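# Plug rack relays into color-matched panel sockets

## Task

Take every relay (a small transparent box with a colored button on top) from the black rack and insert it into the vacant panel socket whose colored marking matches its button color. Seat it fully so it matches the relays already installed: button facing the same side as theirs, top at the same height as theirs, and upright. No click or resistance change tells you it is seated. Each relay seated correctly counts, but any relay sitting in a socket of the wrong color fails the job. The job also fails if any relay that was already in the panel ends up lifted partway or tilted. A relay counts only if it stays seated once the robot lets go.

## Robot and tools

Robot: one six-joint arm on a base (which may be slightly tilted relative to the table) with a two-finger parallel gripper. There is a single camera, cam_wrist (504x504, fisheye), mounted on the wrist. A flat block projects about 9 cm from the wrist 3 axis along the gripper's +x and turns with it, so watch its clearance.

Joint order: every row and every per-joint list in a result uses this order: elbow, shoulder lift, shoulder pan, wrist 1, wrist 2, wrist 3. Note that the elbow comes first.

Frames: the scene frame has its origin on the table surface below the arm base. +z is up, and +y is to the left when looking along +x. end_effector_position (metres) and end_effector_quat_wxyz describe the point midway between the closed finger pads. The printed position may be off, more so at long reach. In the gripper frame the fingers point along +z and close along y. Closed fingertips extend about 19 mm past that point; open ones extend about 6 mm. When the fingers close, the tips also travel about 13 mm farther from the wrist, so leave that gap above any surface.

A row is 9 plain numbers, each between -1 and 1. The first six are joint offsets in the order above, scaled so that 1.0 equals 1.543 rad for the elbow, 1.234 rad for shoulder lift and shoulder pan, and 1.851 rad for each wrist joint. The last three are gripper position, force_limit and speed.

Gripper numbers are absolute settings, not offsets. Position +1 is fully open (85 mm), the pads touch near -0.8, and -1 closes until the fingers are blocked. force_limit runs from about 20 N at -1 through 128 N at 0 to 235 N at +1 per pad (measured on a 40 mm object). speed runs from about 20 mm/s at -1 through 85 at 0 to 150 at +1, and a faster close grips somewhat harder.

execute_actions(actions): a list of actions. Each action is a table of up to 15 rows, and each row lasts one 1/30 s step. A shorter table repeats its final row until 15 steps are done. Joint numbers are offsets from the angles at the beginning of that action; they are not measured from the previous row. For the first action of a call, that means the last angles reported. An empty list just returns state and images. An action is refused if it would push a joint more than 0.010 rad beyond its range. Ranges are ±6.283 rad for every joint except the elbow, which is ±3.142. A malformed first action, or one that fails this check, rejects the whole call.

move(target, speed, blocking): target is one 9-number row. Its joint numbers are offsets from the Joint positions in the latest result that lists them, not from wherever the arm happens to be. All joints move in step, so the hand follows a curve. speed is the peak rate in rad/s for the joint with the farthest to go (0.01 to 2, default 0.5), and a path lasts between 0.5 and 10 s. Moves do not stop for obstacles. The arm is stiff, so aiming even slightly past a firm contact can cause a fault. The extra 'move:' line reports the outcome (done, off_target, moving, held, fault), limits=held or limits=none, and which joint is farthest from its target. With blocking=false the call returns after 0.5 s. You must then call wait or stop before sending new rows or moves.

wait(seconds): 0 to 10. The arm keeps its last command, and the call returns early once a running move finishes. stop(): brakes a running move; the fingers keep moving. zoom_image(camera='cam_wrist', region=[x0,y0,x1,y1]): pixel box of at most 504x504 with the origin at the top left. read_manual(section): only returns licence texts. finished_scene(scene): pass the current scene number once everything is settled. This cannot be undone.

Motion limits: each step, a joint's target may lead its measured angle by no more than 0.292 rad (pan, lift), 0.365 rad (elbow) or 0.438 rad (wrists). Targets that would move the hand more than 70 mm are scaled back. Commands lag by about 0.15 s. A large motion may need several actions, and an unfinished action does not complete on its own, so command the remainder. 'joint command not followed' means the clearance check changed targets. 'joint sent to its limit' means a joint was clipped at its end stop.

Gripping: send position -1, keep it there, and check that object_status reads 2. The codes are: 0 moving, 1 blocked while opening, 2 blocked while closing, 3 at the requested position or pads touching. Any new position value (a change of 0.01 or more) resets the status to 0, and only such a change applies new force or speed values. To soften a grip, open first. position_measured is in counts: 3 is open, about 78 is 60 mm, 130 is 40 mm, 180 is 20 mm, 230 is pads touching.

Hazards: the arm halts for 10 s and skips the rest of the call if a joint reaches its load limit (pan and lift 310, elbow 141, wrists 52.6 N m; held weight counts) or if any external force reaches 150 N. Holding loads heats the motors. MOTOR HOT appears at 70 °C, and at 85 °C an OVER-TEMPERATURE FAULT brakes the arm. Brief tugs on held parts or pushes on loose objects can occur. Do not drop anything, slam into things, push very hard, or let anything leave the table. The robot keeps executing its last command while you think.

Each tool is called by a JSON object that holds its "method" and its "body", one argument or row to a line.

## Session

{"method": "execute_actions", "body": {
  "actions": []
}}

Scene clock: 0.00 s.
end_effector_position=(+0.4836, -0.0113, +0.3892) position_measured=3 object_status=3 end_effector_quat_wxyz=(-0.081, -0.376, +0.920, -0.080) end_effector_velocity=(+0.000, -0.000, +0.000) end_effector_angular_velocity=(+0.000, -0.002, -0.002)
Joint names: [elbow, shoulder lift, shoulder pan, wrist 1, wrist 2, wrist 3]
Joint positions: [ 2.143 -1.382  3.553 -1.686 -2.408 -0.041]
Joint velocities: [-0.    -0.     0.    -0.001 -0.001  0.001]
Motor temperatures (°C, as the motors report them): [24 24 24 30 31 27]
Joint targets: [2.143 -1.382 3.553 -1.686 -2.408 -0.041]

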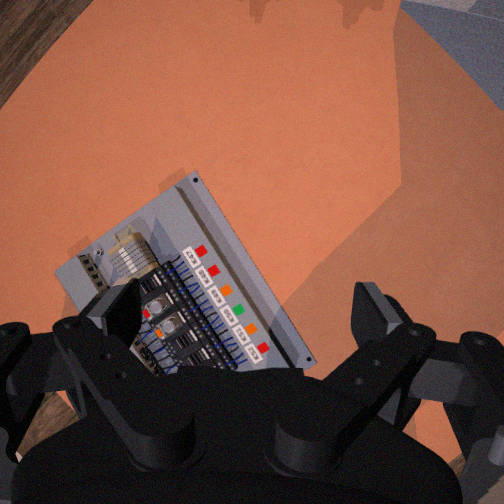

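{"method": "move", "body": {
  "target": [-0.084,0.139,-0.097,-0.229,0.042,-0.505,1,-0.75,0],
  "speed": 0.8
}}

{"method": "move", "body": {
  "target": [0,0,0,0,0,0.8486,1,-0.75,0],
  "speed": 1.5
}}

Scene clock: 4.53 s.
end_effector_position=(+0.6544, +0.0285, +0.3522) position_measured=3 object_status=3 end_effector_quat_wxyz=(-0.000, -0.629, +0.778, -0.001) end_effector_velocity=(+0.001, +0.000, +0.001) end_effector_angular_velocity=(+0.001, -0.001, +0.003)
Joint names: [elbow, shoulder lift, shoulder pan, wrist 1, wrist 2, wrist 3]
Joint positions: [ 2.013 -1.21   3.433 -2.11  -2.33  -0.976]
Joint velocities: [-0.001  0.     0.    -0.001  0.    -0.004]
Motor temperatures (°C, as the motors report them): [24 24 24 30 31 27]
Joint targets: [2.013 -1.210 3.433 -2.110 -2.330 -0.976]
move: done; limits=none; farthest joint: the shoulder pan, 0.000 radians from its target (0.120 radians at the start)

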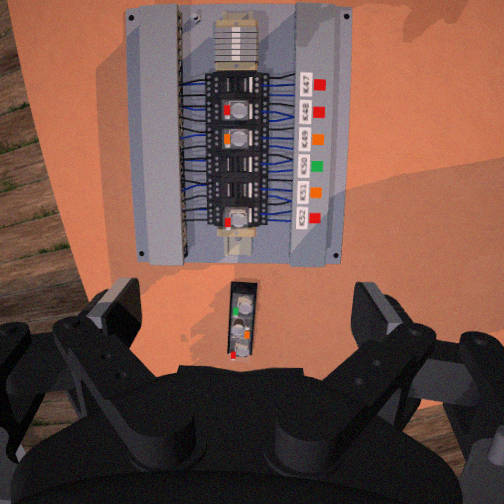

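Scene clock: 6.57 s.
end_effector_position=(+0.6544, +0.0285, +0.3522) position_measured=3 object_status=3 end_effector_quat_wxyz=(+0.000, +0.105, +0.994, -0.000) end_effector_velocity=(+0.001, -0.001, +0.001) end_effector_angular_velocity=(+0.000, -0.001, -0.004)
Joint names: [elbow, shoulder lift, shoulder pan, wrist 1, wrist 2, wrist 3]
Joint positions: [ 2.013 -1.21   3.433 -2.11  -2.33   0.595]
Joint velocities: [-0.002  0.    -0.    -0.    -0.001  0.002]
Motor temperatures (°C, as the motors report them): [24 24 24 30 31 27]
Joint targets: [2.013 -1.210 3.433 -2.110 -2.330 0.595]
move: done; limits=none; farthest joint: the shoulder pan, 0.000 radians from its target (0.000 radians at the start)

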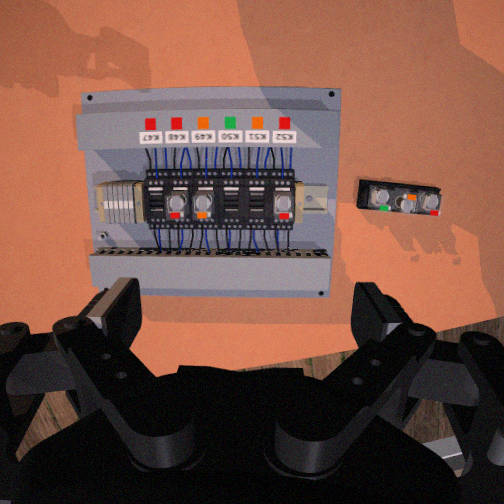

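{"method": "move", "body": {
  "target": [-0.0116,0.387,-0.078,-0.2975,-0.013,0.8255,0.1,-0.75,0],
  "speed": 1.0
}}

Scene clock: 11.87 s.
end_effector_position=(+0.7037, +0.1899, +0.1074) position_measured=117 object_status=3 end_effector_quat_wxyz=(+0.002, +0.804, +0.594, -0.001) end_effector_velocity=(-0.001, +0.000, -0.001) end_effector_angular_velocity=(-0.000, +0.001, -0.004)
Joint names: [elbow, shoulder lift, shoulder pan, wrist 1, wrist 2, wrist 3]
Joint positions: [ 1.995 -0.733  3.337 -2.661 -2.354  2.123]
Joint velocities: [ 0.001  0.001 -0.    -0.002  0.     0.004]
Motor temperatures (°C, as the motors report them): [24 24 24 30 31 27]
Joint targets: [1.995 -0.732 3.337 -2.661 -2.355 2.123]
move: done; limits=none; farthest joint: the shoulder pan, 0.001 radians from its target (0.097 radians at the start)

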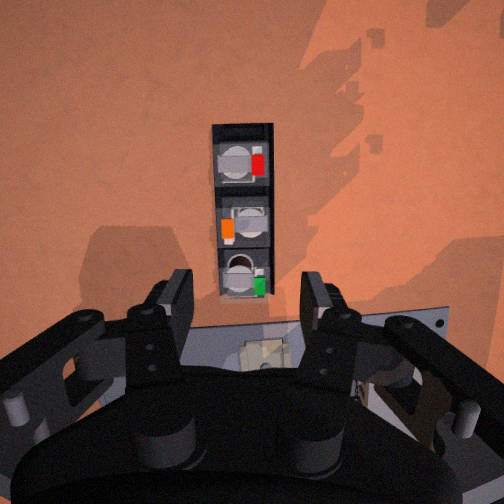

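{"method": "move", "body": {
  "target": [-0.0044,0.0564,-0.0241,-0.049,-0.003,-0.0297,0.1,-0.75,0],
  "speed": 0.1
}}

Scene clock: 15.93 s.
end_effector_position=(+0.7056, +0.2021, +0.0642) position_measured=117 object_status=3 end_effector_quat_wxyz=(+0.002, +0.800, +0.600, -0.001) end_effector_velocity=(+0.000, -0.000, -0.001) end_effector_angular_velocity=(-0.002, -0.000, -0.000)
Joint names: [elbow, shoulder lift, shoulder pan, wrist 1, wrist 2, wrist 3]
Joint positions: [ 1.988 -0.663  3.308 -2.751 -2.36   2.068]
Joint velocities: [-0.     0.002 -0.001 -0.003 -0.003 -0.001]
Motor temperatures (°C, as the motors report them): [24 24 24 30 31 27]
Joint targets: [1.988 -0.663 3.307 -2.752 -2.360 2.068]
move: done; limits=none; farthest joint: the shoulder pan, 0.000 radians from its target (0.030 radians at the start)

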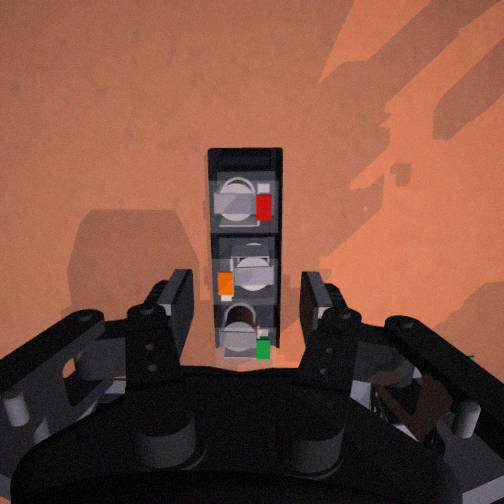

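{"method": "move", "body": {
  "target": [0.0019,0.0205,-0.015,-0.0247,-0.0016,-0.0135,0.1,-0.75,0],
  "speed": 0.05
}}

{"method": "move", "body": {
  "target": [0,0,0,0,0,0,-1,-0.75,-0.8]
}}

{"method": "move", "body": {
  "target": [-0.014,-0.087,0.066,0.108,0.008,0.06,-1,-0.75,-0.8],
  "speed": 0.12
}}

{"method": "move", "body": {
  "target": [0,0,0,0,0,-1,-1,-0.75,-0.8],
  "speed": 1.5
}}

Scene clock: 20.87 s.
end_effector_position=(+0.7046, +0.2022, +0.0447) position_measured=117 object_status=3 end_effector_quat_wxyz=(+0.002, +0.800, +0.600, -0.002) end_effector_velocity=(-0.001, +0.000, -0.001) end_effector_angular_velocity=(+0.000, +0.001, -0.001)
Joint names: [elbow, shoulder lift, shoulder pan, wrist 1, wrist 2, wrist 3]
Joint positions: [ 1.991 -0.638  3.289 -2.797 -2.363  2.043]
Joint velocities: [ 0.001  0.002 -0.001 -0.003  0.    -0.   ]
Motor temperatures (°C, as the motors report them): [24 24 24 30 31 27]
Joint targets: [1.991 -0.638 3.289 -2.797 -2.363 2.043]
move: done; limits=none; farthest joint: the shoulder pan, 0.000 radians from its target (0.018 radians at the start)

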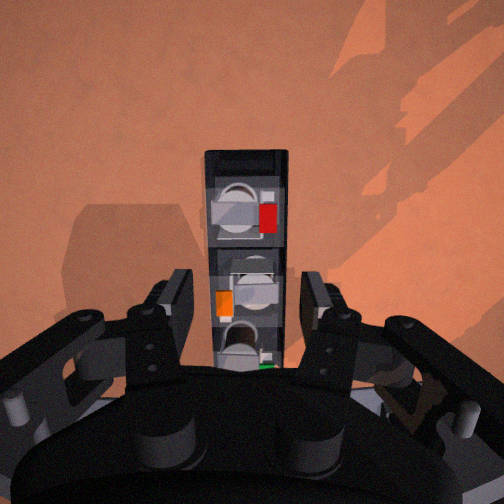

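Scene clock: 21.67 s.
end_effector_position=(+0.7045, +0.2023, +0.0446) position_measured=163 object_status=0 end_effector_quat_wxyz=(+0.002, +0.800, +0.600, -0.002) end_effector_velocity=(+0.001, -0.001, +0.000) end_effector_angular_velocity=(-0.003, -0.000, +0.001)
Joint names: [elbow, shoulder lift, shoulder pan, wrist 1, wrist 2, wrist 3]
Joint positions: [ 1.991 -0.638  3.289 -2.797 -2.363  2.043]
Joint velocities: [-0.001 -0.     0.     0.001 -0.003 -0.001]
Motor temperatures (°C, as the motors report them): [24 24 24 30 31 27]
Joint targets: [1.991 -0.638 3.289 -2.797 -2.363 2.043]
move: done; limits=none; farthest joint: the shoulder pan, 0.000 radians from its target (0.000 radians at the start)

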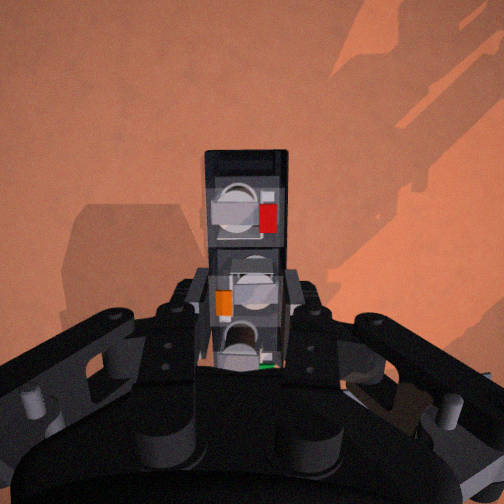

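Scene clock: 23.83 s.
end_effector_position=(+0.7089, +0.2018, +0.1330) position_measured=163 object_status=2 end_effector_quat_wxyz=(+0.003, +0.801, +0.598, +0.002) end_effector_velocity=(+0.001, -0.000, +0.001) end_effector_angular_velocity=(-0.001, -0.001, -0.002)
Joint names: [elbow, shoulder lift, shoulder pan, wrist 1, wrist 2, wrist 3]
Joint positions: [ 1.97  -0.745  3.371 -2.597 -2.348  2.154]
Joint velocities: [-0.001 -0.001  0.001  0.003 -0.001  0.003]
Motor temperatures (°C, as the motors report them): [24 24 24 30 31 27]
Joint targets: [1.970 -0.745 3.371 -2.597 -2.348 2.155]
move: done; limits=none; farthest joint: the shoulder pan, 0.000 radians from its target (0.081 radians at the start)

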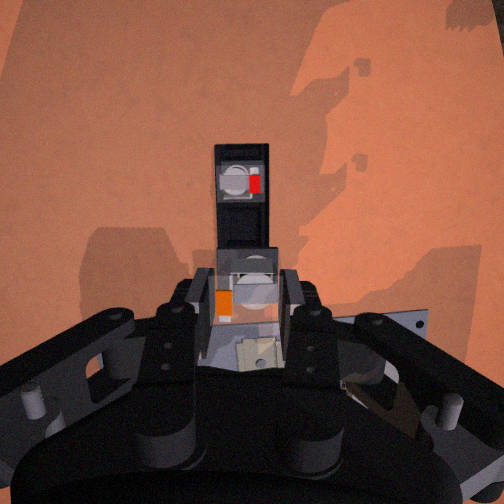

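Scene clock: 26.07 s.
end_effector_position=(+0.7089, +0.2018, +0.1330) position_measured=163 object_status=2 end_effector_quat_wxyz=(+0.003, +0.004, +1.000, -0.001) end_effector_velocity=(+0.001, +0.001, +0.001) end_effector_angular_velocity=(+0.002, -0.001, +0.003)
Joint names: [elbow, shoulder lift, shoulder pan, wrist 1, wrist 2, wrist 3]
Joint positions: [ 1.97  -0.745  3.371 -2.597 -2.348  0.303]
Joint velocities: [-0.001 -0.     0.    -0.     0.002 -0.003]
Motor temperatures (°C, as the motors report them): [24 24 24 30 31 27]
Joint targets: [1.970 -0.745 3.371 -2.597 -2.348 0.303]
move: done; limits=none; farthest joint: the wrist 3, 0.001 radians from its target (1.852 radians at the start)

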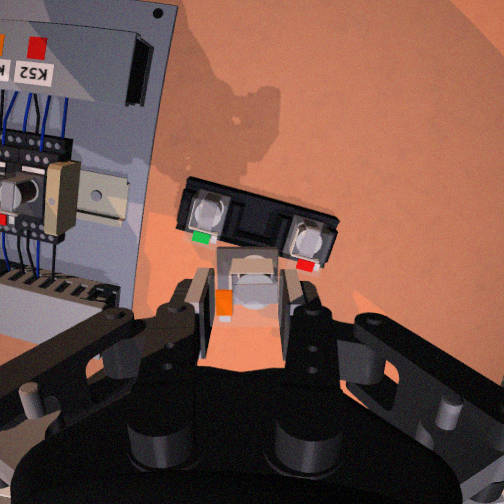

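{"method": "move", "body": {
  "target": [0.1164,-0.1803,-0.1208,-0.057,-0.0115,-0.8513,-1,-0.75,-0.8],
  "speed": 1.0
}}

Scene clock: 30.13 s.
end_effector_position=(+0.6736, +0.0386, +0.1332) position_measured=163 object_status=2 end_effector_quat_wxyz=(+0.001, -0.628, +0.778, -0.004) end_effector_velocity=(-0.001, -0.000, -0.000) end_effector_angular_velocity=(-0.001, +0.000, +0.003)
Joint names: [elbow, shoulder lift, shoulder pan, wrist 1, wrist 2, wrist 3]
Joint positions: [ 2.149 -0.968  3.221 -2.703 -2.369 -1.273]
Joint velocities: [ 0.001 -0.    -0.    -0.    -0.001 -0.003]
Motor temperatures (°C, as the motors report them): [24 24 24 30 31 27]
Joint targets: [2.149 -0.968 3.221 -2.703 -2.369 -1.273]
move: done; limits=none; farthest joint: the wrist 3, 0.001 radians from its target (1.576 radians at the start)

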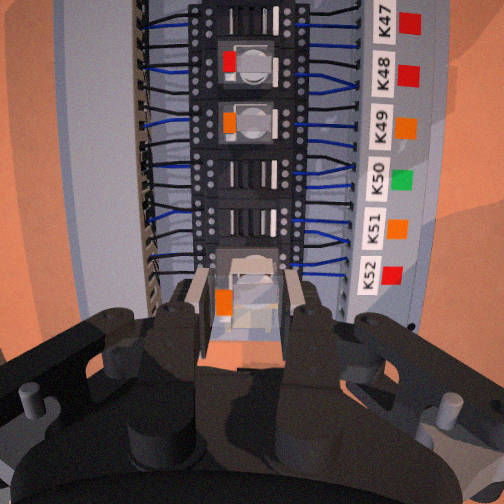

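{"method": "move", "body": {
  "target": [0.0085,0.0485,-0.0434,-0.066,-0.001,-0.04,-1,-0.75,-0.8],
  "speed": 0.08
}}

{"method": "zoom_image", "body": {
  "camera": "cam_wrist",
  "region": [147,130,347,380]
}}

Scene clock: 36.63 s.
end_effector_position=(+0.6738, +0.0347, +0.0861) position_measured=163 object_status=2 end_effector_quat_wxyz=(-0.001, -0.629, +0.778, -0.003) end_effector_velocity=(-0.000, +0.001, -0.001) end_effector_angular_velocity=(+0.001, -0.001, +0.003)
Joint names: [elbow, shoulder lift, shoulder pan, wrist 1, wrist 2, wrist 3]
Joint positions: [ 2.162 -0.908  3.168 -2.824 -2.371 -1.346]
Joint velocities: [ 0.     0.002 -0.    -0.003  0.001 -0.004]
Motor temperatures (°C, as the motors report them): [24 24 24 30 31 27]
Joint targets: [2.162 -0.908 3.168 -2.825 -2.371 -1.347]
move: done; limits=none; farthest joint: the shoulder pan, 0.001 radians from its target (0.054 radians at the start)

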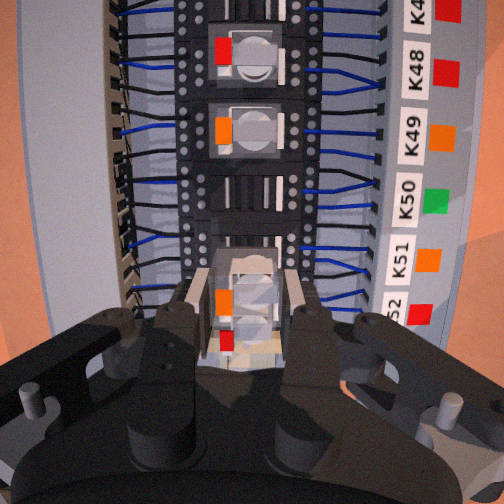

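Region (147, 130, 347, 380) of cam_wrist's 504x504 image, scaled by 2.016, with more detail than that image has; it fills the left 403 columns of this view, and the rest is white.

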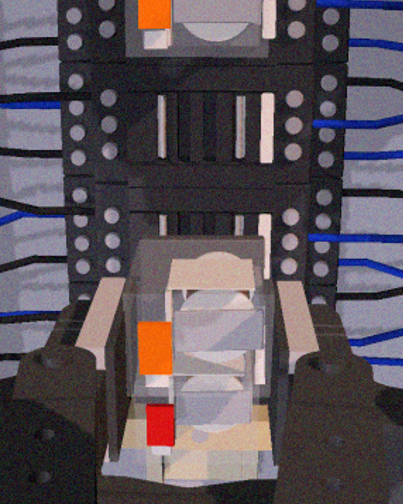

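{"method": "move", "body": {
  "target": [0.0019,0.0112,-0.0102,-0.016,0,-0.0098,-1,-0.75,-0.8],
  "speed": 0.03
}}

{"method": "zoom_image", "body": {
  "camera": "cam_wrist",
  "region": [147,130,347,380]
}}

Scene clock: 39.93 s.
end_effector_position=(+0.6735, +0.0335, +0.0755) position_measured=163 object_status=2 end_effector_quat_wxyz=(-0.001, -0.629, +0.778, -0.003) end_effector_velocity=(-0.001, +0.000, -0.001) end_effector_angular_velocity=(-0.001, -0.000, +0.002)
Joint names: [elbow, shoulder lift, shoulder pan, wrist 1, wrist 2, wrist 3]
Joint positions: [ 2.165 -0.894  3.156 -2.854 -2.371 -1.364]
Joint velocities: [ 0.001  0.001 -0.    -0.003 -0.001 -0.003]
Motor temperatures (°C, as the motors report them): [24 24 24 30 31 27]
Joint targets: [2.165 -0.894 3.155 -2.854 -2.371 -1.365]
move: done; limits=none; farthest joint: the shoulder pan, 0.000 radians from its target (0.012 radians at the start)

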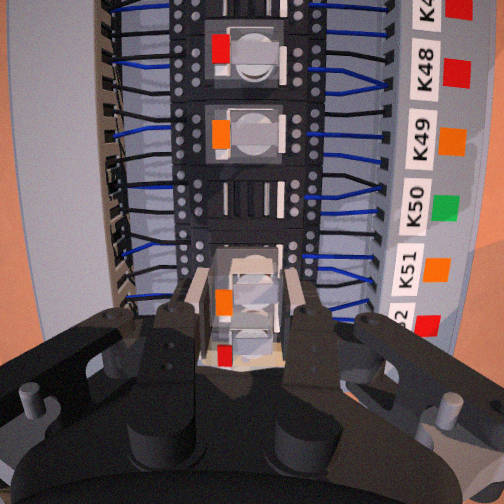

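Region (147, 130, 347, 380) of cam_wrist's 504x504 image, scaled by 2.016, with more detail than that image has; it fills the left 403 columns of this view, and the rest is white.

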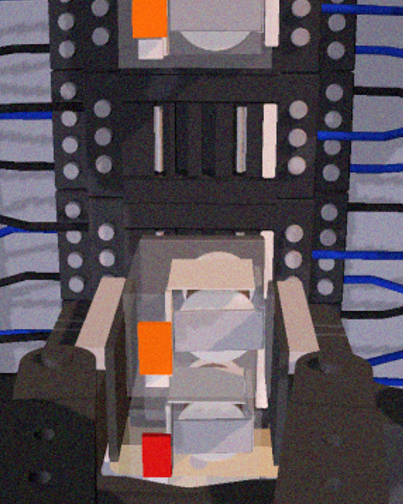

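Shift left ~0.8 mm then descend.

{"method": "move", "body": {
  "target": [-0.001,0.0001,-0.0004,0.0004,0,-0.0004,-1,-0.75,-0.8],
  "speed": 0.02
}}

{"method": "move", "body": {
  "target": [0.0007,0.0085,-0.006,-0.0105,0,-0.0057,-1,-0.75,-0.8],
  "speed": 0.01
}}

Scene clock: 42.53 s.
end_effector_position=(+0.6744, +0.0331, +0.0755) position_measured=163 object_status=2 end_effector_quat_wxyz=(-0.001, -0.629, +0.778, -0.003) end_effector_velocity=(+0.000, -0.000, +0.000) end_effector_angular_velocity=(+0.000, -0.000, -0.000)
Joint names: [elbow, shoulder lift, shoulder pan, wrist 1, wrist 2, wrist 3]
Joint positions: [ 2.164 -0.894  3.155 -2.853 -2.371 -1.365]
Joint velocities: [-0. -0. -0.  0.  0.  0.]
Motor temperatures (°C, as the motors report them): [24 24 24 30 31 27]
Joint targets: [2.164 -0.894 3.155 -2.853 -2.371 -1.365]
move: done; limits=none; farthest joint: the shoulder pan, 0.000 radians from its target (0.000 radians at the start)

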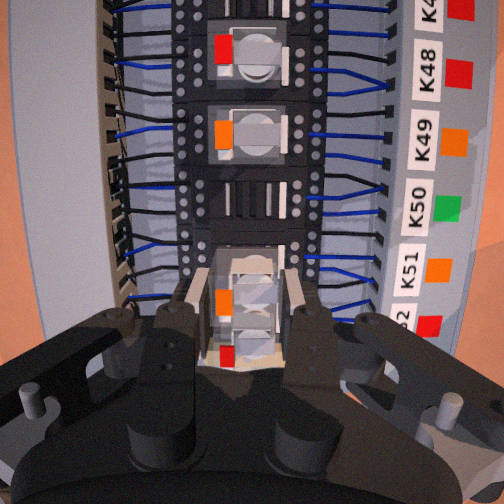

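Scene clock: 44.70 s.
end_effector_position=(+0.6744, +0.0332, +0.0685) position_measured=163 object_status=2 end_effector_quat_wxyz=(-0.001, -0.629, +0.778, -0.003) end_effector_velocity=(+0.001, -0.000, -0.001) end_effector_angular_velocity=(-0.000, -0.001, -0.001)
Joint names: [elbow, shoulder lift, shoulder pan, wrist 1, wrist 2, wrist 3]
Joint positions: [ 2.165 -0.884  3.148 -2.872 -2.371 -1.375]
Joint velocities: [-0.001  0.001 -0.001 -0.003 -0.    -0.001]
Motor temperatures (°C, as the motors report them): [24 24 24 30 31 27]
Joint targets: [2.165 -0.884 3.148 -2.872 -2.371 -1.376]
move: done; limits=none; farthest joint: the shoulder pan, 0.000 radians from its target (0.008 radians at the start)

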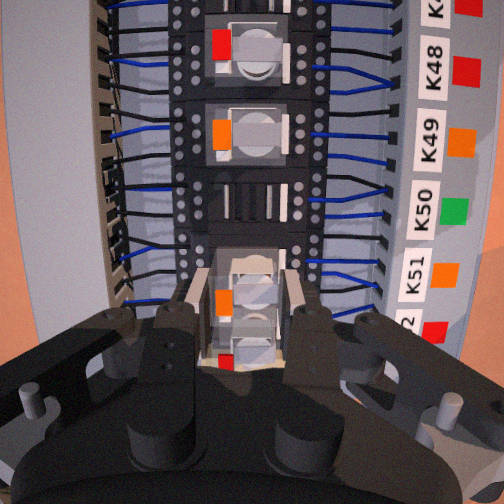

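{"method": "move", "body": {
  "target": [0.0007,0.0079,-0.0056,-0.0098,0,-0.0053,-1,-0.75,-0.8],
  "speed": 0.01
}}

{"method": "move", "body": {
  "target": [0,0,0,0,0,0,-0.05,-0.75,-0.5]
}}

{"method": "move", "body": {
  "target": [-0.011,-0.0762,0.0648,0.101,0.001,0.0605,-0.05,-0.75,-0.5],
  "speed": 0.15
}}

{"method": "move", "body": {
  "target": [-0.0889,0.1798,0.0898,0.0181,0.0074,0.1253,0.1,-0.75,-0.5],
  "speed": 0.3
}}

{"method": "move", "body": {
  "target": [0.005,0.0432,-0.0322,-0.0531,-0.004,-0.0291,0.1,-0.75,-0.5],
  "speed": 0.1
}}

Scene clock: 50.13 s.
end_effector_position=(+0.6742, +0.0332, +0.0620) position_measured=163 object_status=2 end_effector_quat_wxyz=(-0.001, -0.628, +0.778, -0.003) end_effector_velocity=(+0.001, -0.000, -0.001) end_effector_angular_velocity=(+0.000, -0.001, -0.002)
Joint names: [elbow, shoulder lift, shoulder pan, wrist 1, wrist 2, wrist 3]
Joint positions: [ 2.166 -0.874  3.141 -2.89  -2.371 -1.385]
Joint velocities: [-0.     0.001 -0.001 -0.004  0.    -0.   ]
Motor temperatures (°C, as the motors report them): [24 24 24 30 31 27]
Joint targets: [2.166 -0.874 3.141 -2.890 -2.371 -1.385]
move: done; limits=none; farthest joint: the shoulder pan, 0.000 radians from its target (0.007 radians at the start)

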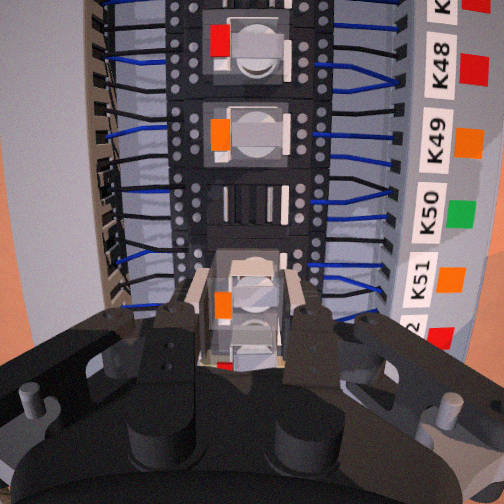

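Scene clock: 50.70 s.
end_effector_position=(+0.6742, +0.0332, +0.0619) position_measured=135 object_status=0 end_effector_quat_wxyz=(-0.001, -0.628, +0.778, -0.003) end_effector_velocity=(-0.000, +0.001, +0.000) end_effector_angular_velocity=(+0.002, +0.000, +0.000)
Joint names: [elbow, shoulder lift, shoulder pan, wrist 1, wrist 2, wrist 3]
Joint positions: [ 2.166 -0.874  3.141 -2.89  -2.371 -1.385]
Joint velocities: [ 0.001 -0.     0.     0.     0.002  0.001]
Motor temperatures (°C, as the motors report them): [24 24 24 30 31 27]
Joint targets: [2.166 -0.874 3.141 -2.890 -2.371 -1.385]
move: done; limits=none; farthest joint: the shoulder pan, 0.000 radians from its target (0.000 radians at the start)

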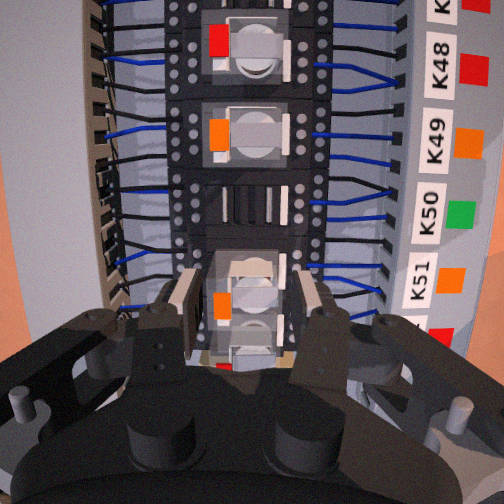

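Scene clock: 52.47 s.
end_effector_position=(+0.6741, +0.0380, +0.1332) position_measured=135 object_status=3 end_effector_quat_wxyz=(+0.001, -0.628, +0.778, -0.004) end_effector_velocity=(+0.000, -0.001, +0.002) end_effector_angular_velocity=(-0.003, -0.002, +0.000)
Joint names: [elbow, shoulder lift, shoulder pan, wrist 1, wrist 2, wrist 3]
Joint positions: [ 2.149 -0.968  3.221 -2.703 -2.369 -1.273]
Joint velocities: [-0.    -0.002  0.002  0.003 -0.003  0.002]
Motor temperatures (°C, as the motors report them): [24 24 24 30 31 27]
Joint targets: [2.149 -0.968 3.221 -2.703 -2.369 -1.273]
move: done; limits=none; farthest joint: the shoulder pan, 0.000 radians from its target (0.080 radians at the start)

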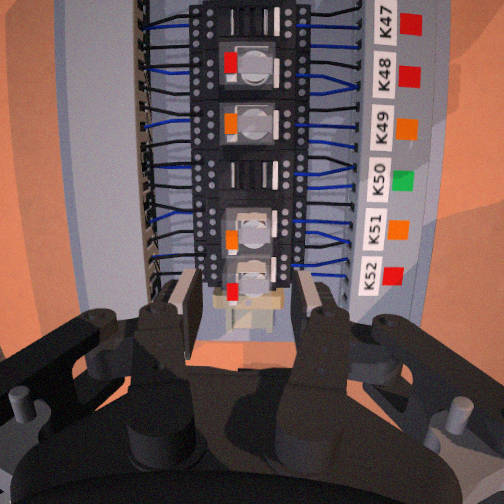

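Scene clock: 53.87 s.
end_effector_position=(+0.6985, +0.1814, +0.1082) position_measured=117 object_status=3 end_effector_quat_wxyz=(-0.001, -0.600, +0.800, -0.002) end_effector_velocity=(+0.000, +0.001, -0.000) end_effector_angular_velocity=(-0.002, -0.001, +0.000)
Joint names: [elbow, shoulder lift, shoulder pan, wrist 1, wrist 2, wrist 3]
Joint positions: [ 2.012 -0.747  3.331 -2.67  -2.356 -1.042]
Joint velocities: [-0.002  0.003  0.002  0.    -0.002  0.002]
Motor temperatures (°C, as the motors report them): [24 24 24 30 31 27]
Joint targets: [2.012 -0.746 3.332 -2.670 -2.356 -1.041]
move: done; limits=none; farthest joint: the wrist 3, 0.001 radians from its target (0.232 radians at the start)

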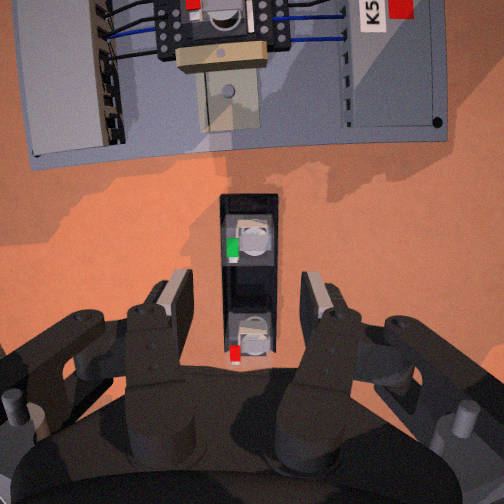

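Scene clock: 55.33 s.
end_effector_position=(+0.6982, +0.1814, +0.0665) position_measured=117 object_status=3 end_effector_quat_wxyz=(-0.002, -0.600, +0.800, -0.003) end_effector_velocity=(-0.000, +0.000, -0.001) end_effector_angular_velocity=(-0.000, +0.000, +0.000)
Joint names: [elbow, shoulder lift, shoulder pan, wrist 1, wrist 2, wrist 3]
Joint positions: [ 2.02  -0.693  3.292 -2.768 -2.363 -1.095]
Joint velocities: [ 0.001  0.002 -0.001 -0.003 -0.    -0.001]
Motor temperatures (°C, as the motors report them): [24 24 24 30 31 27]
Joint targets: [2.020 -0.693 3.292 -2.768 -2.363 -1.096]
move: done; limits=none; farthest joint: the shoulder pan, 0.001 radians from its target (0.040 radians at the start)

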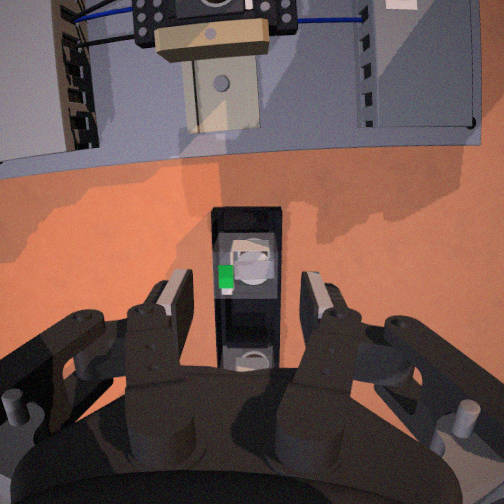

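{"method": "move", "body": {
  "target": [0.0006,0.0226,-0.0186,-0.0273,-0.0018,-0.0167,0.1,-0.75,-0.5],
  "speed": 0.05
}}

{"method": "move", "body": {
  "target": [0,0,0,0,0,0,-1,-0.75,-0.8]
}}

{"method": "move", "body": {
  "target": [-0.012,-0.09,0.068,0.111,0.008,0.062,-1,-0.75,-0.8],
  "speed": 0.12
}}

Scene clock: 59.33 s.
end_effector_position=(+0.6990, +0.1799, +0.0446) position_measured=117 object_status=3 end_effector_quat_wxyz=(-0.002, -0.600, +0.800, -0.003) end_effector_velocity=(-0.001, +0.000, -0.002) end_effector_angular_velocity=(+0.001, +0.002, -0.001)
Joint names: [elbow, shoulder lift, shoulder pan, wrist 1, wrist 2, wrist 3]
Joint positions: [ 2.021 -0.666  3.269 -2.818 -2.366 -1.126]
Joint velocities: [ 0.002  0.001 -0.002 -0.003  0.001  0.   ]
Motor temperatures (°C, as the motors report them): [24 24 24 30 31 27]
Joint targets: [2.021 -0.666 3.269 -2.818 -2.367 -1.126]
move: done; limits=none; farthest joint: the shoulder lift, 0.001 radians from its target (0.028 radians at the start)

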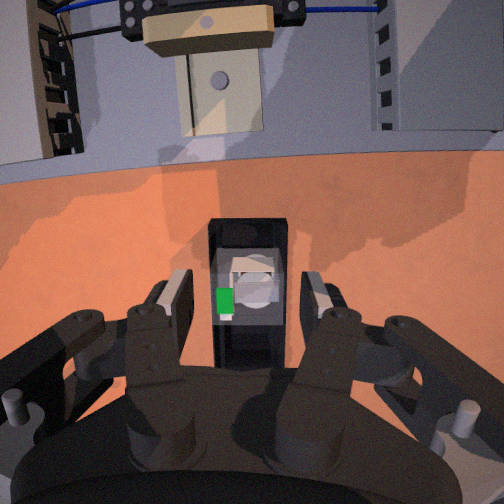

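Scene clock: 60.13 s.
end_effector_position=(+0.6990, +0.1799, +0.0445) position_measured=163 object_status=0 end_effector_quat_wxyz=(-0.002, -0.600, +0.800, -0.003) end_effector_velocity=(-0.001, -0.000, -0.000) end_effector_angular_velocity=(+0.000, +0.001, +0.001)
Joint names: [elbow, shoulder lift, shoulder pan, wrist 1, wrist 2, wrist 3]
Joint positions: [ 2.021 -0.666  3.269 -2.818 -2.366 -1.126]
Joint velocities: [ 0.001 -0.    -0.     0.     0.    -0.   ]
Motor temperatures (°C, as the motors report them): [24 24 24 30 31 27]
Joint targets: [2.021 -0.666 3.269 -2.818 -2.366 -1.126]
move: done; limits=none; farthest joint: the shoulder pan, 0.000 radians from its target (0.000 radians at the start)

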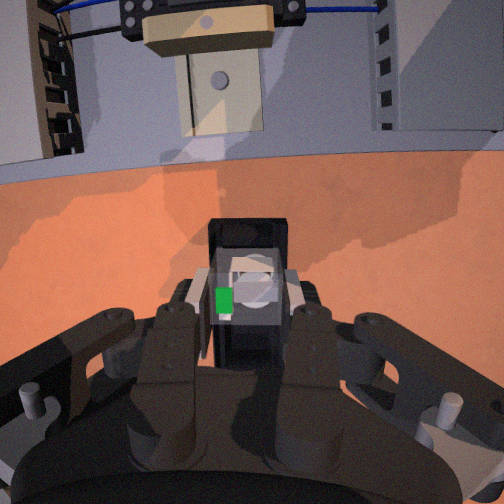

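Scene clock: 62.37 s.
end_effector_position=(+0.7011, +0.1799, +0.1330) position_measured=163 object_status=2 end_effector_quat_wxyz=(+0.001, -0.599, +0.801, -0.003) end_effector_velocity=(-0.001, +0.001, +0.002) end_effector_angular_velocity=(+0.001, -0.000, +0.001)
Joint names: [elbow, shoulder lift, shoulder pan, wrist 1, wrist 2, wrist 3]
Joint positions: [ 2.002 -0.777  3.353 -2.613 -2.352 -1.012]
Joint velocities: [ 0.001 -0.001  0.002  0.002  0.001  0.002]
Motor temperatures (°C, as the motors report them): [24 24 24 30 31 27]
Joint targets: [2.002 -0.777 3.353 -2.613 -2.352 -1.011]
move: done; limits=none; farthest joint: the shoulder lift, 0.001 radians from its target (0.111 radians at the start)

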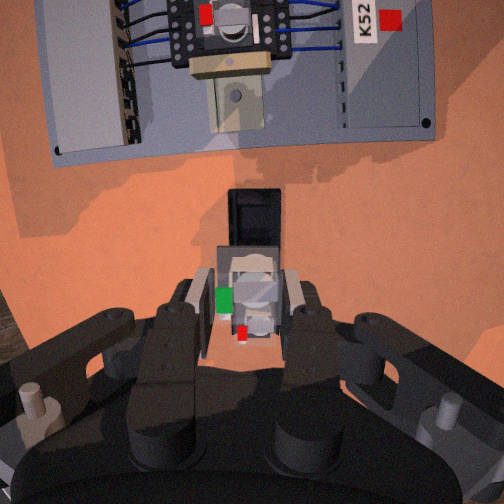

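{"method": "move", "body": {
  "target": [0.1086,-0.1889,-0.1333,-0.0514,-0.0102,-0.1643,-1,-0.75,-0.8],
  "speed": 0.3
}}

{"method": "move", "body": {
  "target": [0.005,0.027,-0.0205,-0.036,0,-0.0196,-1,-0.75,-0.8],
  "speed": 0.08
}}

Scene clock: 68.60 s.
end_effector_position=(+0.6693, +0.0070, +0.1326) position_measured=163 object_status=2 end_effector_quat_wxyz=(-0.001, -0.628, +0.778, -0.003) end_effector_velocity=(+0.000, -0.002, +0.000) end_effector_angular_velocity=(+0.000, -0.001, +0.001)
Joint names: [elbow, shoulder lift, shoulder pan, wrist 1, wrist 2, wrist 3]
Joint positions: [ 2.169 -1.009  3.188 -2.708 -2.371 -1.315]
Joint velocities: [ 0.    -0.002 -0.001 -0.     0.    -0.004]
Motor temperatures (°C, as the motors report them): [24 24 24 30 31 27]
Joint targets: [2.170 -1.010 3.188 -2.708 -2.371 -1.316]
move: done; limits=none; farthest joint: the shoulder lift, 0.001 radians from its target (0.233 radians at the start)

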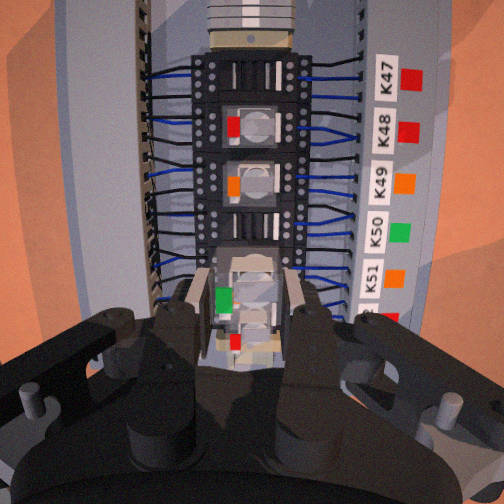

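Scene clock: 69.87 s.
end_effector_position=(+0.6694, +0.0074, +0.1086) position_measured=163 object_status=2 end_effector_quat_wxyz=(-0.001, -0.628, +0.778, -0.002) end_effector_velocity=(-0.000, -0.000, -0.001) end_effector_angular_velocity=(-0.003, -0.001, -0.000)
Joint names: [elbow, shoulder lift, shoulder pan, wrist 1, wrist 2, wrist 3]
Joint positions: [ 2.177 -0.976  3.163 -2.774 -2.371 -1.352]
Joint velocities: [ 0.001  0.002 -0.    -0.004 -0.003 -0.001]
Motor temperatures (°C, as the motors report them): [24 24 24 30 31 27]
Joint targets: [2.177 -0.976 3.163 -2.775 -2.371 -1.352]
move: done; limits=none; farthest joint: the shoulder pan, 0.001 radians from its target (0.026 radians at the start)

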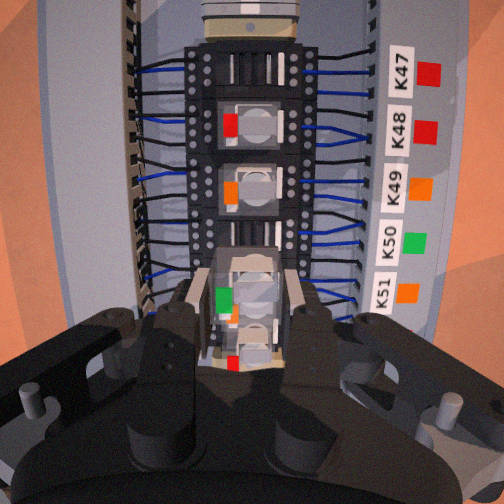

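{"method": "move", "body": {
  "target": [0.0067,0.0366,-0.0304,-0.051,-0.0005,-0.029,-1,-0.75,-0.8],
  "speed": 0.05
}}

Scene clock: 75.33 s.
end_effector_position=(+0.6683, +0.0052, +0.0754) position_measured=163 object_status=2 end_effector_quat_wxyz=(-0.002, -0.628, +0.778, -0.003) end_effector_velocity=(-0.001, +0.000, -0.001) end_effector_angular_velocity=(+0.000, +0.001, +0.001)
Joint names: [elbow, shoulder lift, shoulder pan, wrist 1, wrist 2, wrist 3]
Joint positions: [ 2.187 -0.931  3.126 -2.868 -2.371 -1.405]
Joint velocities: [ 0.001  0.001 -0.001 -0.003  0.    -0.002]
Motor temperatures (°C, as the motors report them): [24 24 24 30 31 27]
Joint targets: [2.187 -0.931 3.126 -2.869 -2.371 -1.405]
move: done; limits=none; farthest joint: the shoulder lift, 0.001 radians from its target (0.045 radians at the start)

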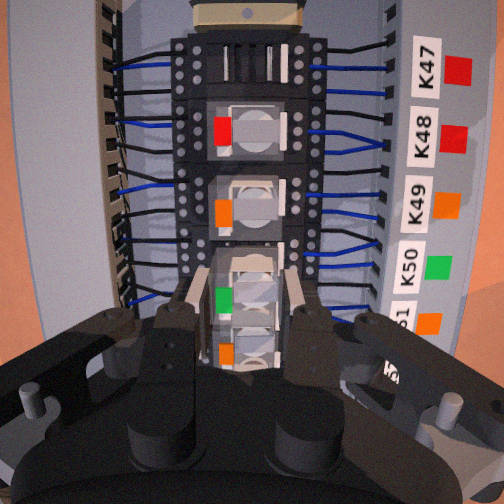

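{"method": "move", "body": {
  "target": [0.0007,0.0083,-0.0064,-0.0107,0,-0.0061,-1,-0.75,-0.8],
  "speed": 0.01
}}

Scene clock: 78.40 s.
end_effector_position=(+0.6684, +0.0048, +0.0685) position_measured=163 object_status=2 end_effector_quat_wxyz=(-0.002, -0.628, +0.778, -0.003) end_effector_velocity=(+0.002, -0.001, -0.001) end_effector_angular_velocity=(-0.002, -0.001, -0.002)
Joint names: [elbow, shoulder lift, shoulder pan, wrist 1, wrist 2, wrist 3]
Joint positions: [ 2.188 -0.921  3.118 -2.888 -2.371 -1.416]
Joint velocities: [-0.002  0.002 -0.002 -0.003 -0.002 -0.001]
Motor temperatures (°C, as the motors report them): [24 24 24 30 31 27]
Joint targets: [2.189 -0.921 3.118 -2.888 -2.371 -1.416]
move: done; limits=none; farthest joint: the shoulder pan, 0.000 radians from its target (0.008 radians at the start)

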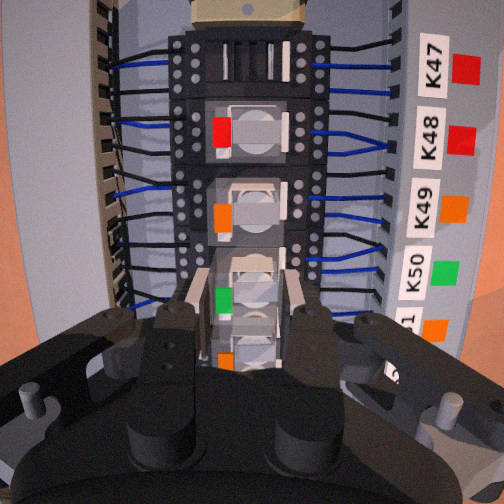

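{"method": "move", "body": {
  "target": [0.0007,0.0081,-0.0057,-0.0099,0,-0.0054,-1,-0.75,-0.8],
  "speed": 0.01
}}

{"method": "move", "body": {
  "target": [0,0,0,0,0,0,-0.05,-0.75,-0.5]
}}

{"method": "move", "body": {
  "target": [-0.013,-0.0794,0.0624,0.107,0,0.06,-0.05,-0.75,-0.5],
  "speed": 0.15
}}

{"method": "move", "body": {
  "target": [-0.1588,0.2809,0.1537,0.0454,0.0142,0.1818,0.1,-0.75,-0.5],
  "speed": 0.4
}}

{"method": "move", "body": {
  "target": [0.004,0.04,-0.03,-0.049,-0.0045,-0.027,0.1,-0.75,-0.5],
  "speed": 0.1
}}

Scene clock: 84.40 s.
end_effector_position=(+0.6682, +0.0048, +0.0620) position_measured=163 object_status=2 end_effector_quat_wxyz=(-0.002, -0.628, +0.778, -0.003) end_effector_velocity=(-0.001, +0.001, -0.001) end_effector_angular_velocity=(+0.000, +0.002, +0.003)
Joint names: [elbow, shoulder lift, shoulder pan, wrist 1, wrist 2, wrist 3]
Joint positions: [ 2.19  -0.911  3.111 -2.906 -2.371 -1.426]
Joint velocities: [ 0.001  0.002 -0.    -0.     0.    -0.001]
Motor temperatures (°C, as the motors report them): [24 24 24 30 31 27]
Joint targets: [2.190 -0.911 3.111 -2.906 -2.371 -1.426]
move: done; limits=none; farthest joint: the shoulder pan, 0.000 radians from its target (0.007 radians at the start)

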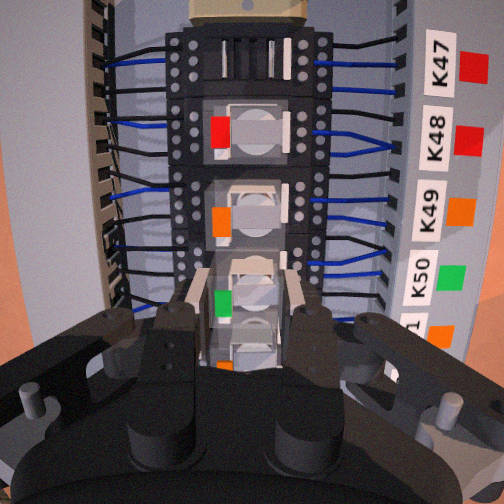

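Scene clock: 84.97 s.
end_effector_position=(+0.6682, +0.0048, +0.0619) position_measured=135 object_status=0 end_effector_quat_wxyz=(-0.002, -0.628, +0.778, -0.003) end_effector_velocity=(+0.000, -0.000, -0.000) end_effector_angular_velocity=(+0.000, +0.000, +0.001)
Joint names: [elbow, shoulder lift, shoulder pan, wrist 1, wrist 2, wrist 3]
Joint positions: [ 2.19  -0.911  3.111 -2.906 -2.371 -1.426]
Joint velocities: [-0.    -0.    -0.     0.     0.    -0.001]
Motor temperatures (°C, as the motors report them): [24 24 24 30 31 27]
Joint targets: [2.190 -0.911 3.111 -2.906 -2.371 -1.426]
move: done; limits=none; farthest joint: the shoulder pan, 0.000 radians from its target (0.000 radians at the start)

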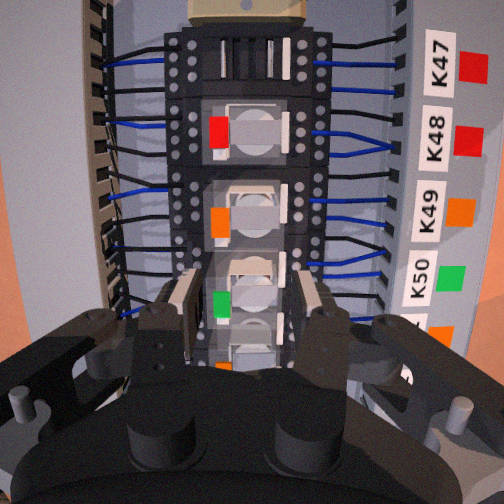

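Scene clock: 86.80 s.
end_effector_position=(+0.6692, +0.0067, +0.1322) position_measured=135 object_status=3 end_effector_quat_wxyz=(-0.002, -0.628, +0.778, -0.003) end_effector_velocity=(+0.000, -0.001, +0.001) end_effector_angular_velocity=(-0.001, +0.000, +0.000)
Joint names: [elbow, shoulder lift, shoulder pan, wrist 1, wrist 2, wrist 3]
Joint positions: [ 2.17  -1.009  3.188 -2.708 -2.371 -1.315]
Joint velocities: [-0.001 -0.001  0.001  0.003 -0.001  0.001]
Motor temperatures (°C, as the motors report them): [24 24 24 30 31 27]
Joint targets: [2.170 -1.009 3.188 -2.708 -2.371 -1.315]
move: done; limits=none; farthest joint: the shoulder pan, 0.000 radians from its target (0.077 radians at the start)

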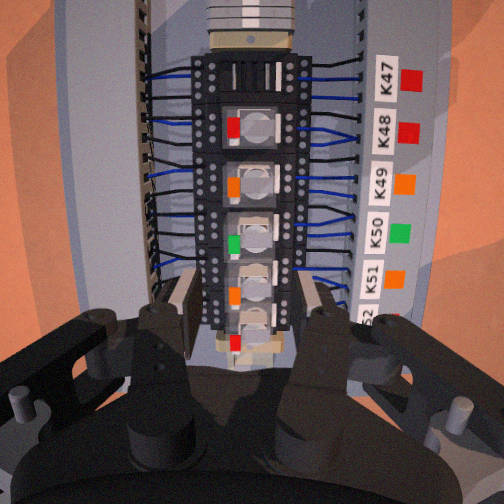

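Scene clock: 88.33 s.
end_effector_position=(+0.7173, +0.2407, +0.1057) position_measured=117 object_status=3 end_effector_quat_wxyz=(+0.001, -0.600, +0.800, -0.002) end_effector_velocity=(+0.000, +0.003, -0.000) end_effector_angular_velocity=(+0.001, -0.000, -0.001)
Joint names: [elbow, shoulder lift, shoulder pan, wrist 1, wrist 2, wrist 3]
Joint positions: [ 1.925 -0.663  3.378 -2.624 -2.345 -0.979]
Joint velocities: [-0.003  0.004  0.002  0.001  0.001  0.003]
Motor temperatures (°C, as the motors report them): [24 24 24 30 31 27]
Joint targets: [1.925 -0.662 3.378 -2.624 -2.345 -0.979]
move: done; limits=none; farthest joint: the shoulder lift, 0.001 radians from its target (0.347 radians at the start)

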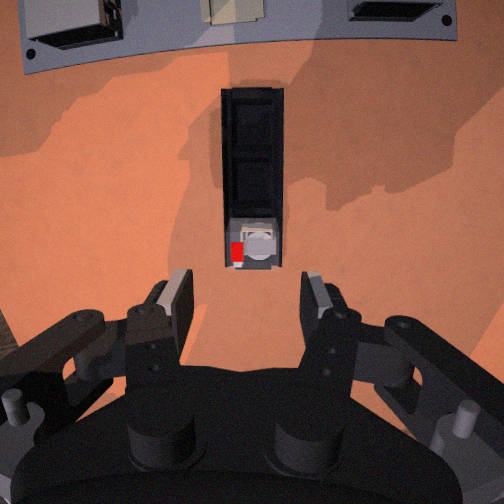

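Scene clock: 89.70 s.
end_effector_position=(+0.7178, +0.2408, +0.0649) position_measured=117 object_status=3 end_effector_quat_wxyz=(+0.000, -0.599, +0.800, -0.002) end_effector_velocity=(+0.000, +0.000, -0.001) end_effector_angular_velocity=(-0.000, -0.001, +0.001)
Joint names: [elbow, shoulder lift, shoulder pan, wrist 1, wrist 2, wrist 3]
Joint positions: [ 1.931 -0.614  3.341 -2.715 -2.354 -1.029]
Joint velocities: [-0.     0.002 -0.001 -0.003 -0.001 -0.003]
Motor temperatures (°C, as the motors report them): [24 24 24 30 31 27]
Joint targets: [1.931 -0.613 3.341 -2.715 -2.354 -1.029]
move: done; limits=none; farthest joint: the shoulder pan, 0.000 radians from its target (0.037 radians at the start)

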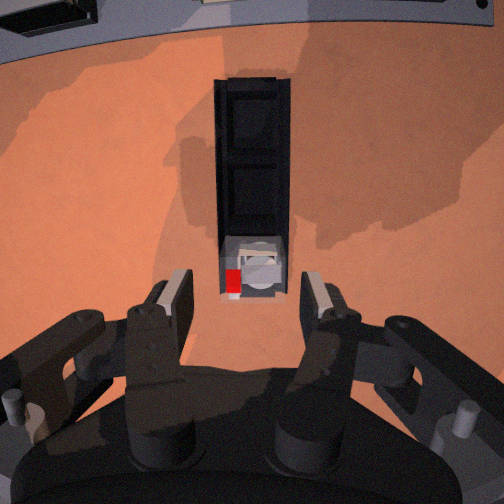

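Right 2 mm while descending.

{"method": "move", "body": {
  "target": [0.0029,0.0205,-0.0145,-0.0251,-0.0016,-0.013,0.1,-0.75,-0.5],
  "speed": 0.05
}}

{"method": "move", "body": {
  "target": [0,0,0,0,0,0,-1,-0.75,-0.8]
}}

{"method": "move", "body": {
  "target": [-0.011,-0.088,0.066,0.108,0.009,0.06,-1,-0.75,-0.8],
  "speed": 0.12
}}

Scene clock: 92.73 s.
end_effector_position=(+0.7157, +0.2415, +0.0445) position_measured=117 object_status=3 end_effector_quat_wxyz=(-0.000, -0.599, +0.801, -0.002) end_effector_velocity=(+0.001, -0.000, -0.001) end_effector_angular_velocity=(-0.000, -0.000, +0.001)
Joint names: [elbow, shoulder lift, shoulder pan, wrist 1, wrist 2, wrist 3]
Joint positions: [ 1.935 -0.589  3.323 -2.761 -2.356 -1.053]
Joint velocities: [-0.001  0.002 -0.001 -0.002 -0.001 -0.003]
Motor temperatures (°C, as the motors report them): [24 24 24 30 31 27]
Joint targets: [1.935 -0.588 3.323 -2.761 -2.356 -1.053]
move: done; limits=none; farthest joint: the wrist 1, 0.001 radians from its target (0.046 radians at the start)

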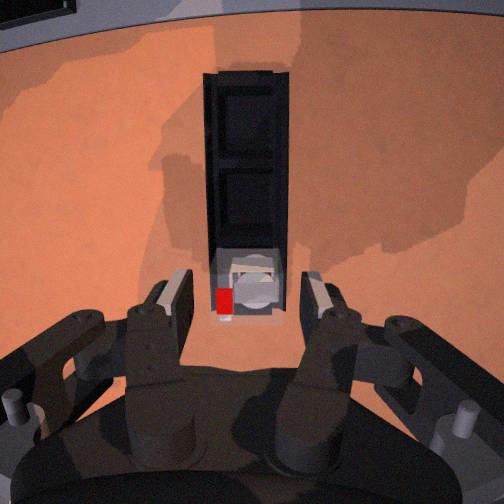

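Scene clock: 93.53 s.
end_effector_position=(+0.7157, +0.2415, +0.0445) position_measured=163 object_status=0 end_effector_quat_wxyz=(-0.000, -0.599, +0.801, -0.002) end_effector_velocity=(+0.000, -0.000, +0.001) end_effector_angular_velocity=(-0.000, -0.001, +0.002)
Joint names: [elbow, shoulder lift, shoulder pan, wrist 1, wrist 2, wrist 3]
Joint positions: [ 1.935 -0.589  3.323 -2.761 -2.356 -1.053]
Joint velocities: [-0.    -0.     0.001 -0.    -0.001 -0.002]
Motor temperatures (°C, as the motors report them): [24 24 24 30 31 27]
Joint targets: [1.935 -0.589 3.323 -2.761 -2.356 -1.053]
move: done; limits=none; farthest joint: the shoulder pan, 0.000 radians from its target (0.000 radians at the start)

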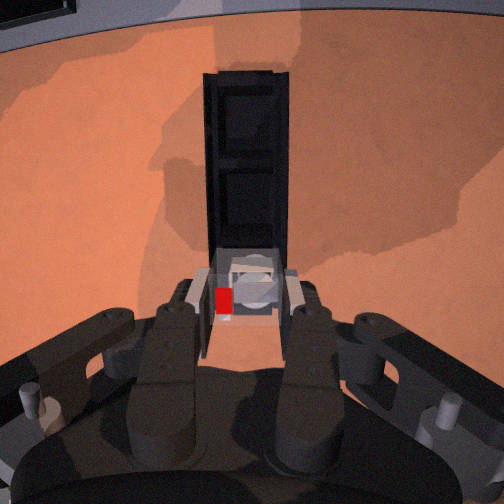

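Scene clock: 95.70 s.
end_effector_position=(+0.7165, +0.2403, +0.1355) position_measured=163 object_status=2 end_effector_quat_wxyz=(+0.001, -0.599, +0.801, -0.002) end_effector_velocity=(-0.000, -0.001, +0.001) end_effector_angular_velocity=(-0.001, +0.000, -0.002)
Joint names: [elbow, shoulder lift, shoulder pan, wrist 1, wrist 2, wrist 3]
Joint positions: [ 1.918 -0.697  3.404 -2.561 -2.34  -0.942]
Joint velocities: [ 0.    -0.002  0.     0.002 -0.001  0.003]
Motor temperatures (°C, as the motors report them): [24 24 24 30 31 27]
Joint targets: [1.918 -0.697 3.404 -2.561 -2.340 -0.942]
move: done; limits=none; farthest joint: the shoulder lift, 0.001 radians from its target (0.109 radians at the start)

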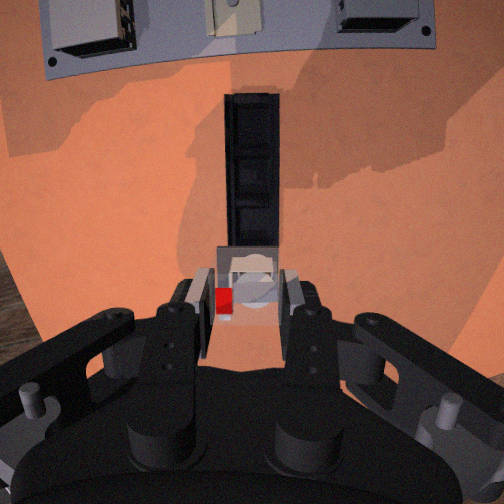

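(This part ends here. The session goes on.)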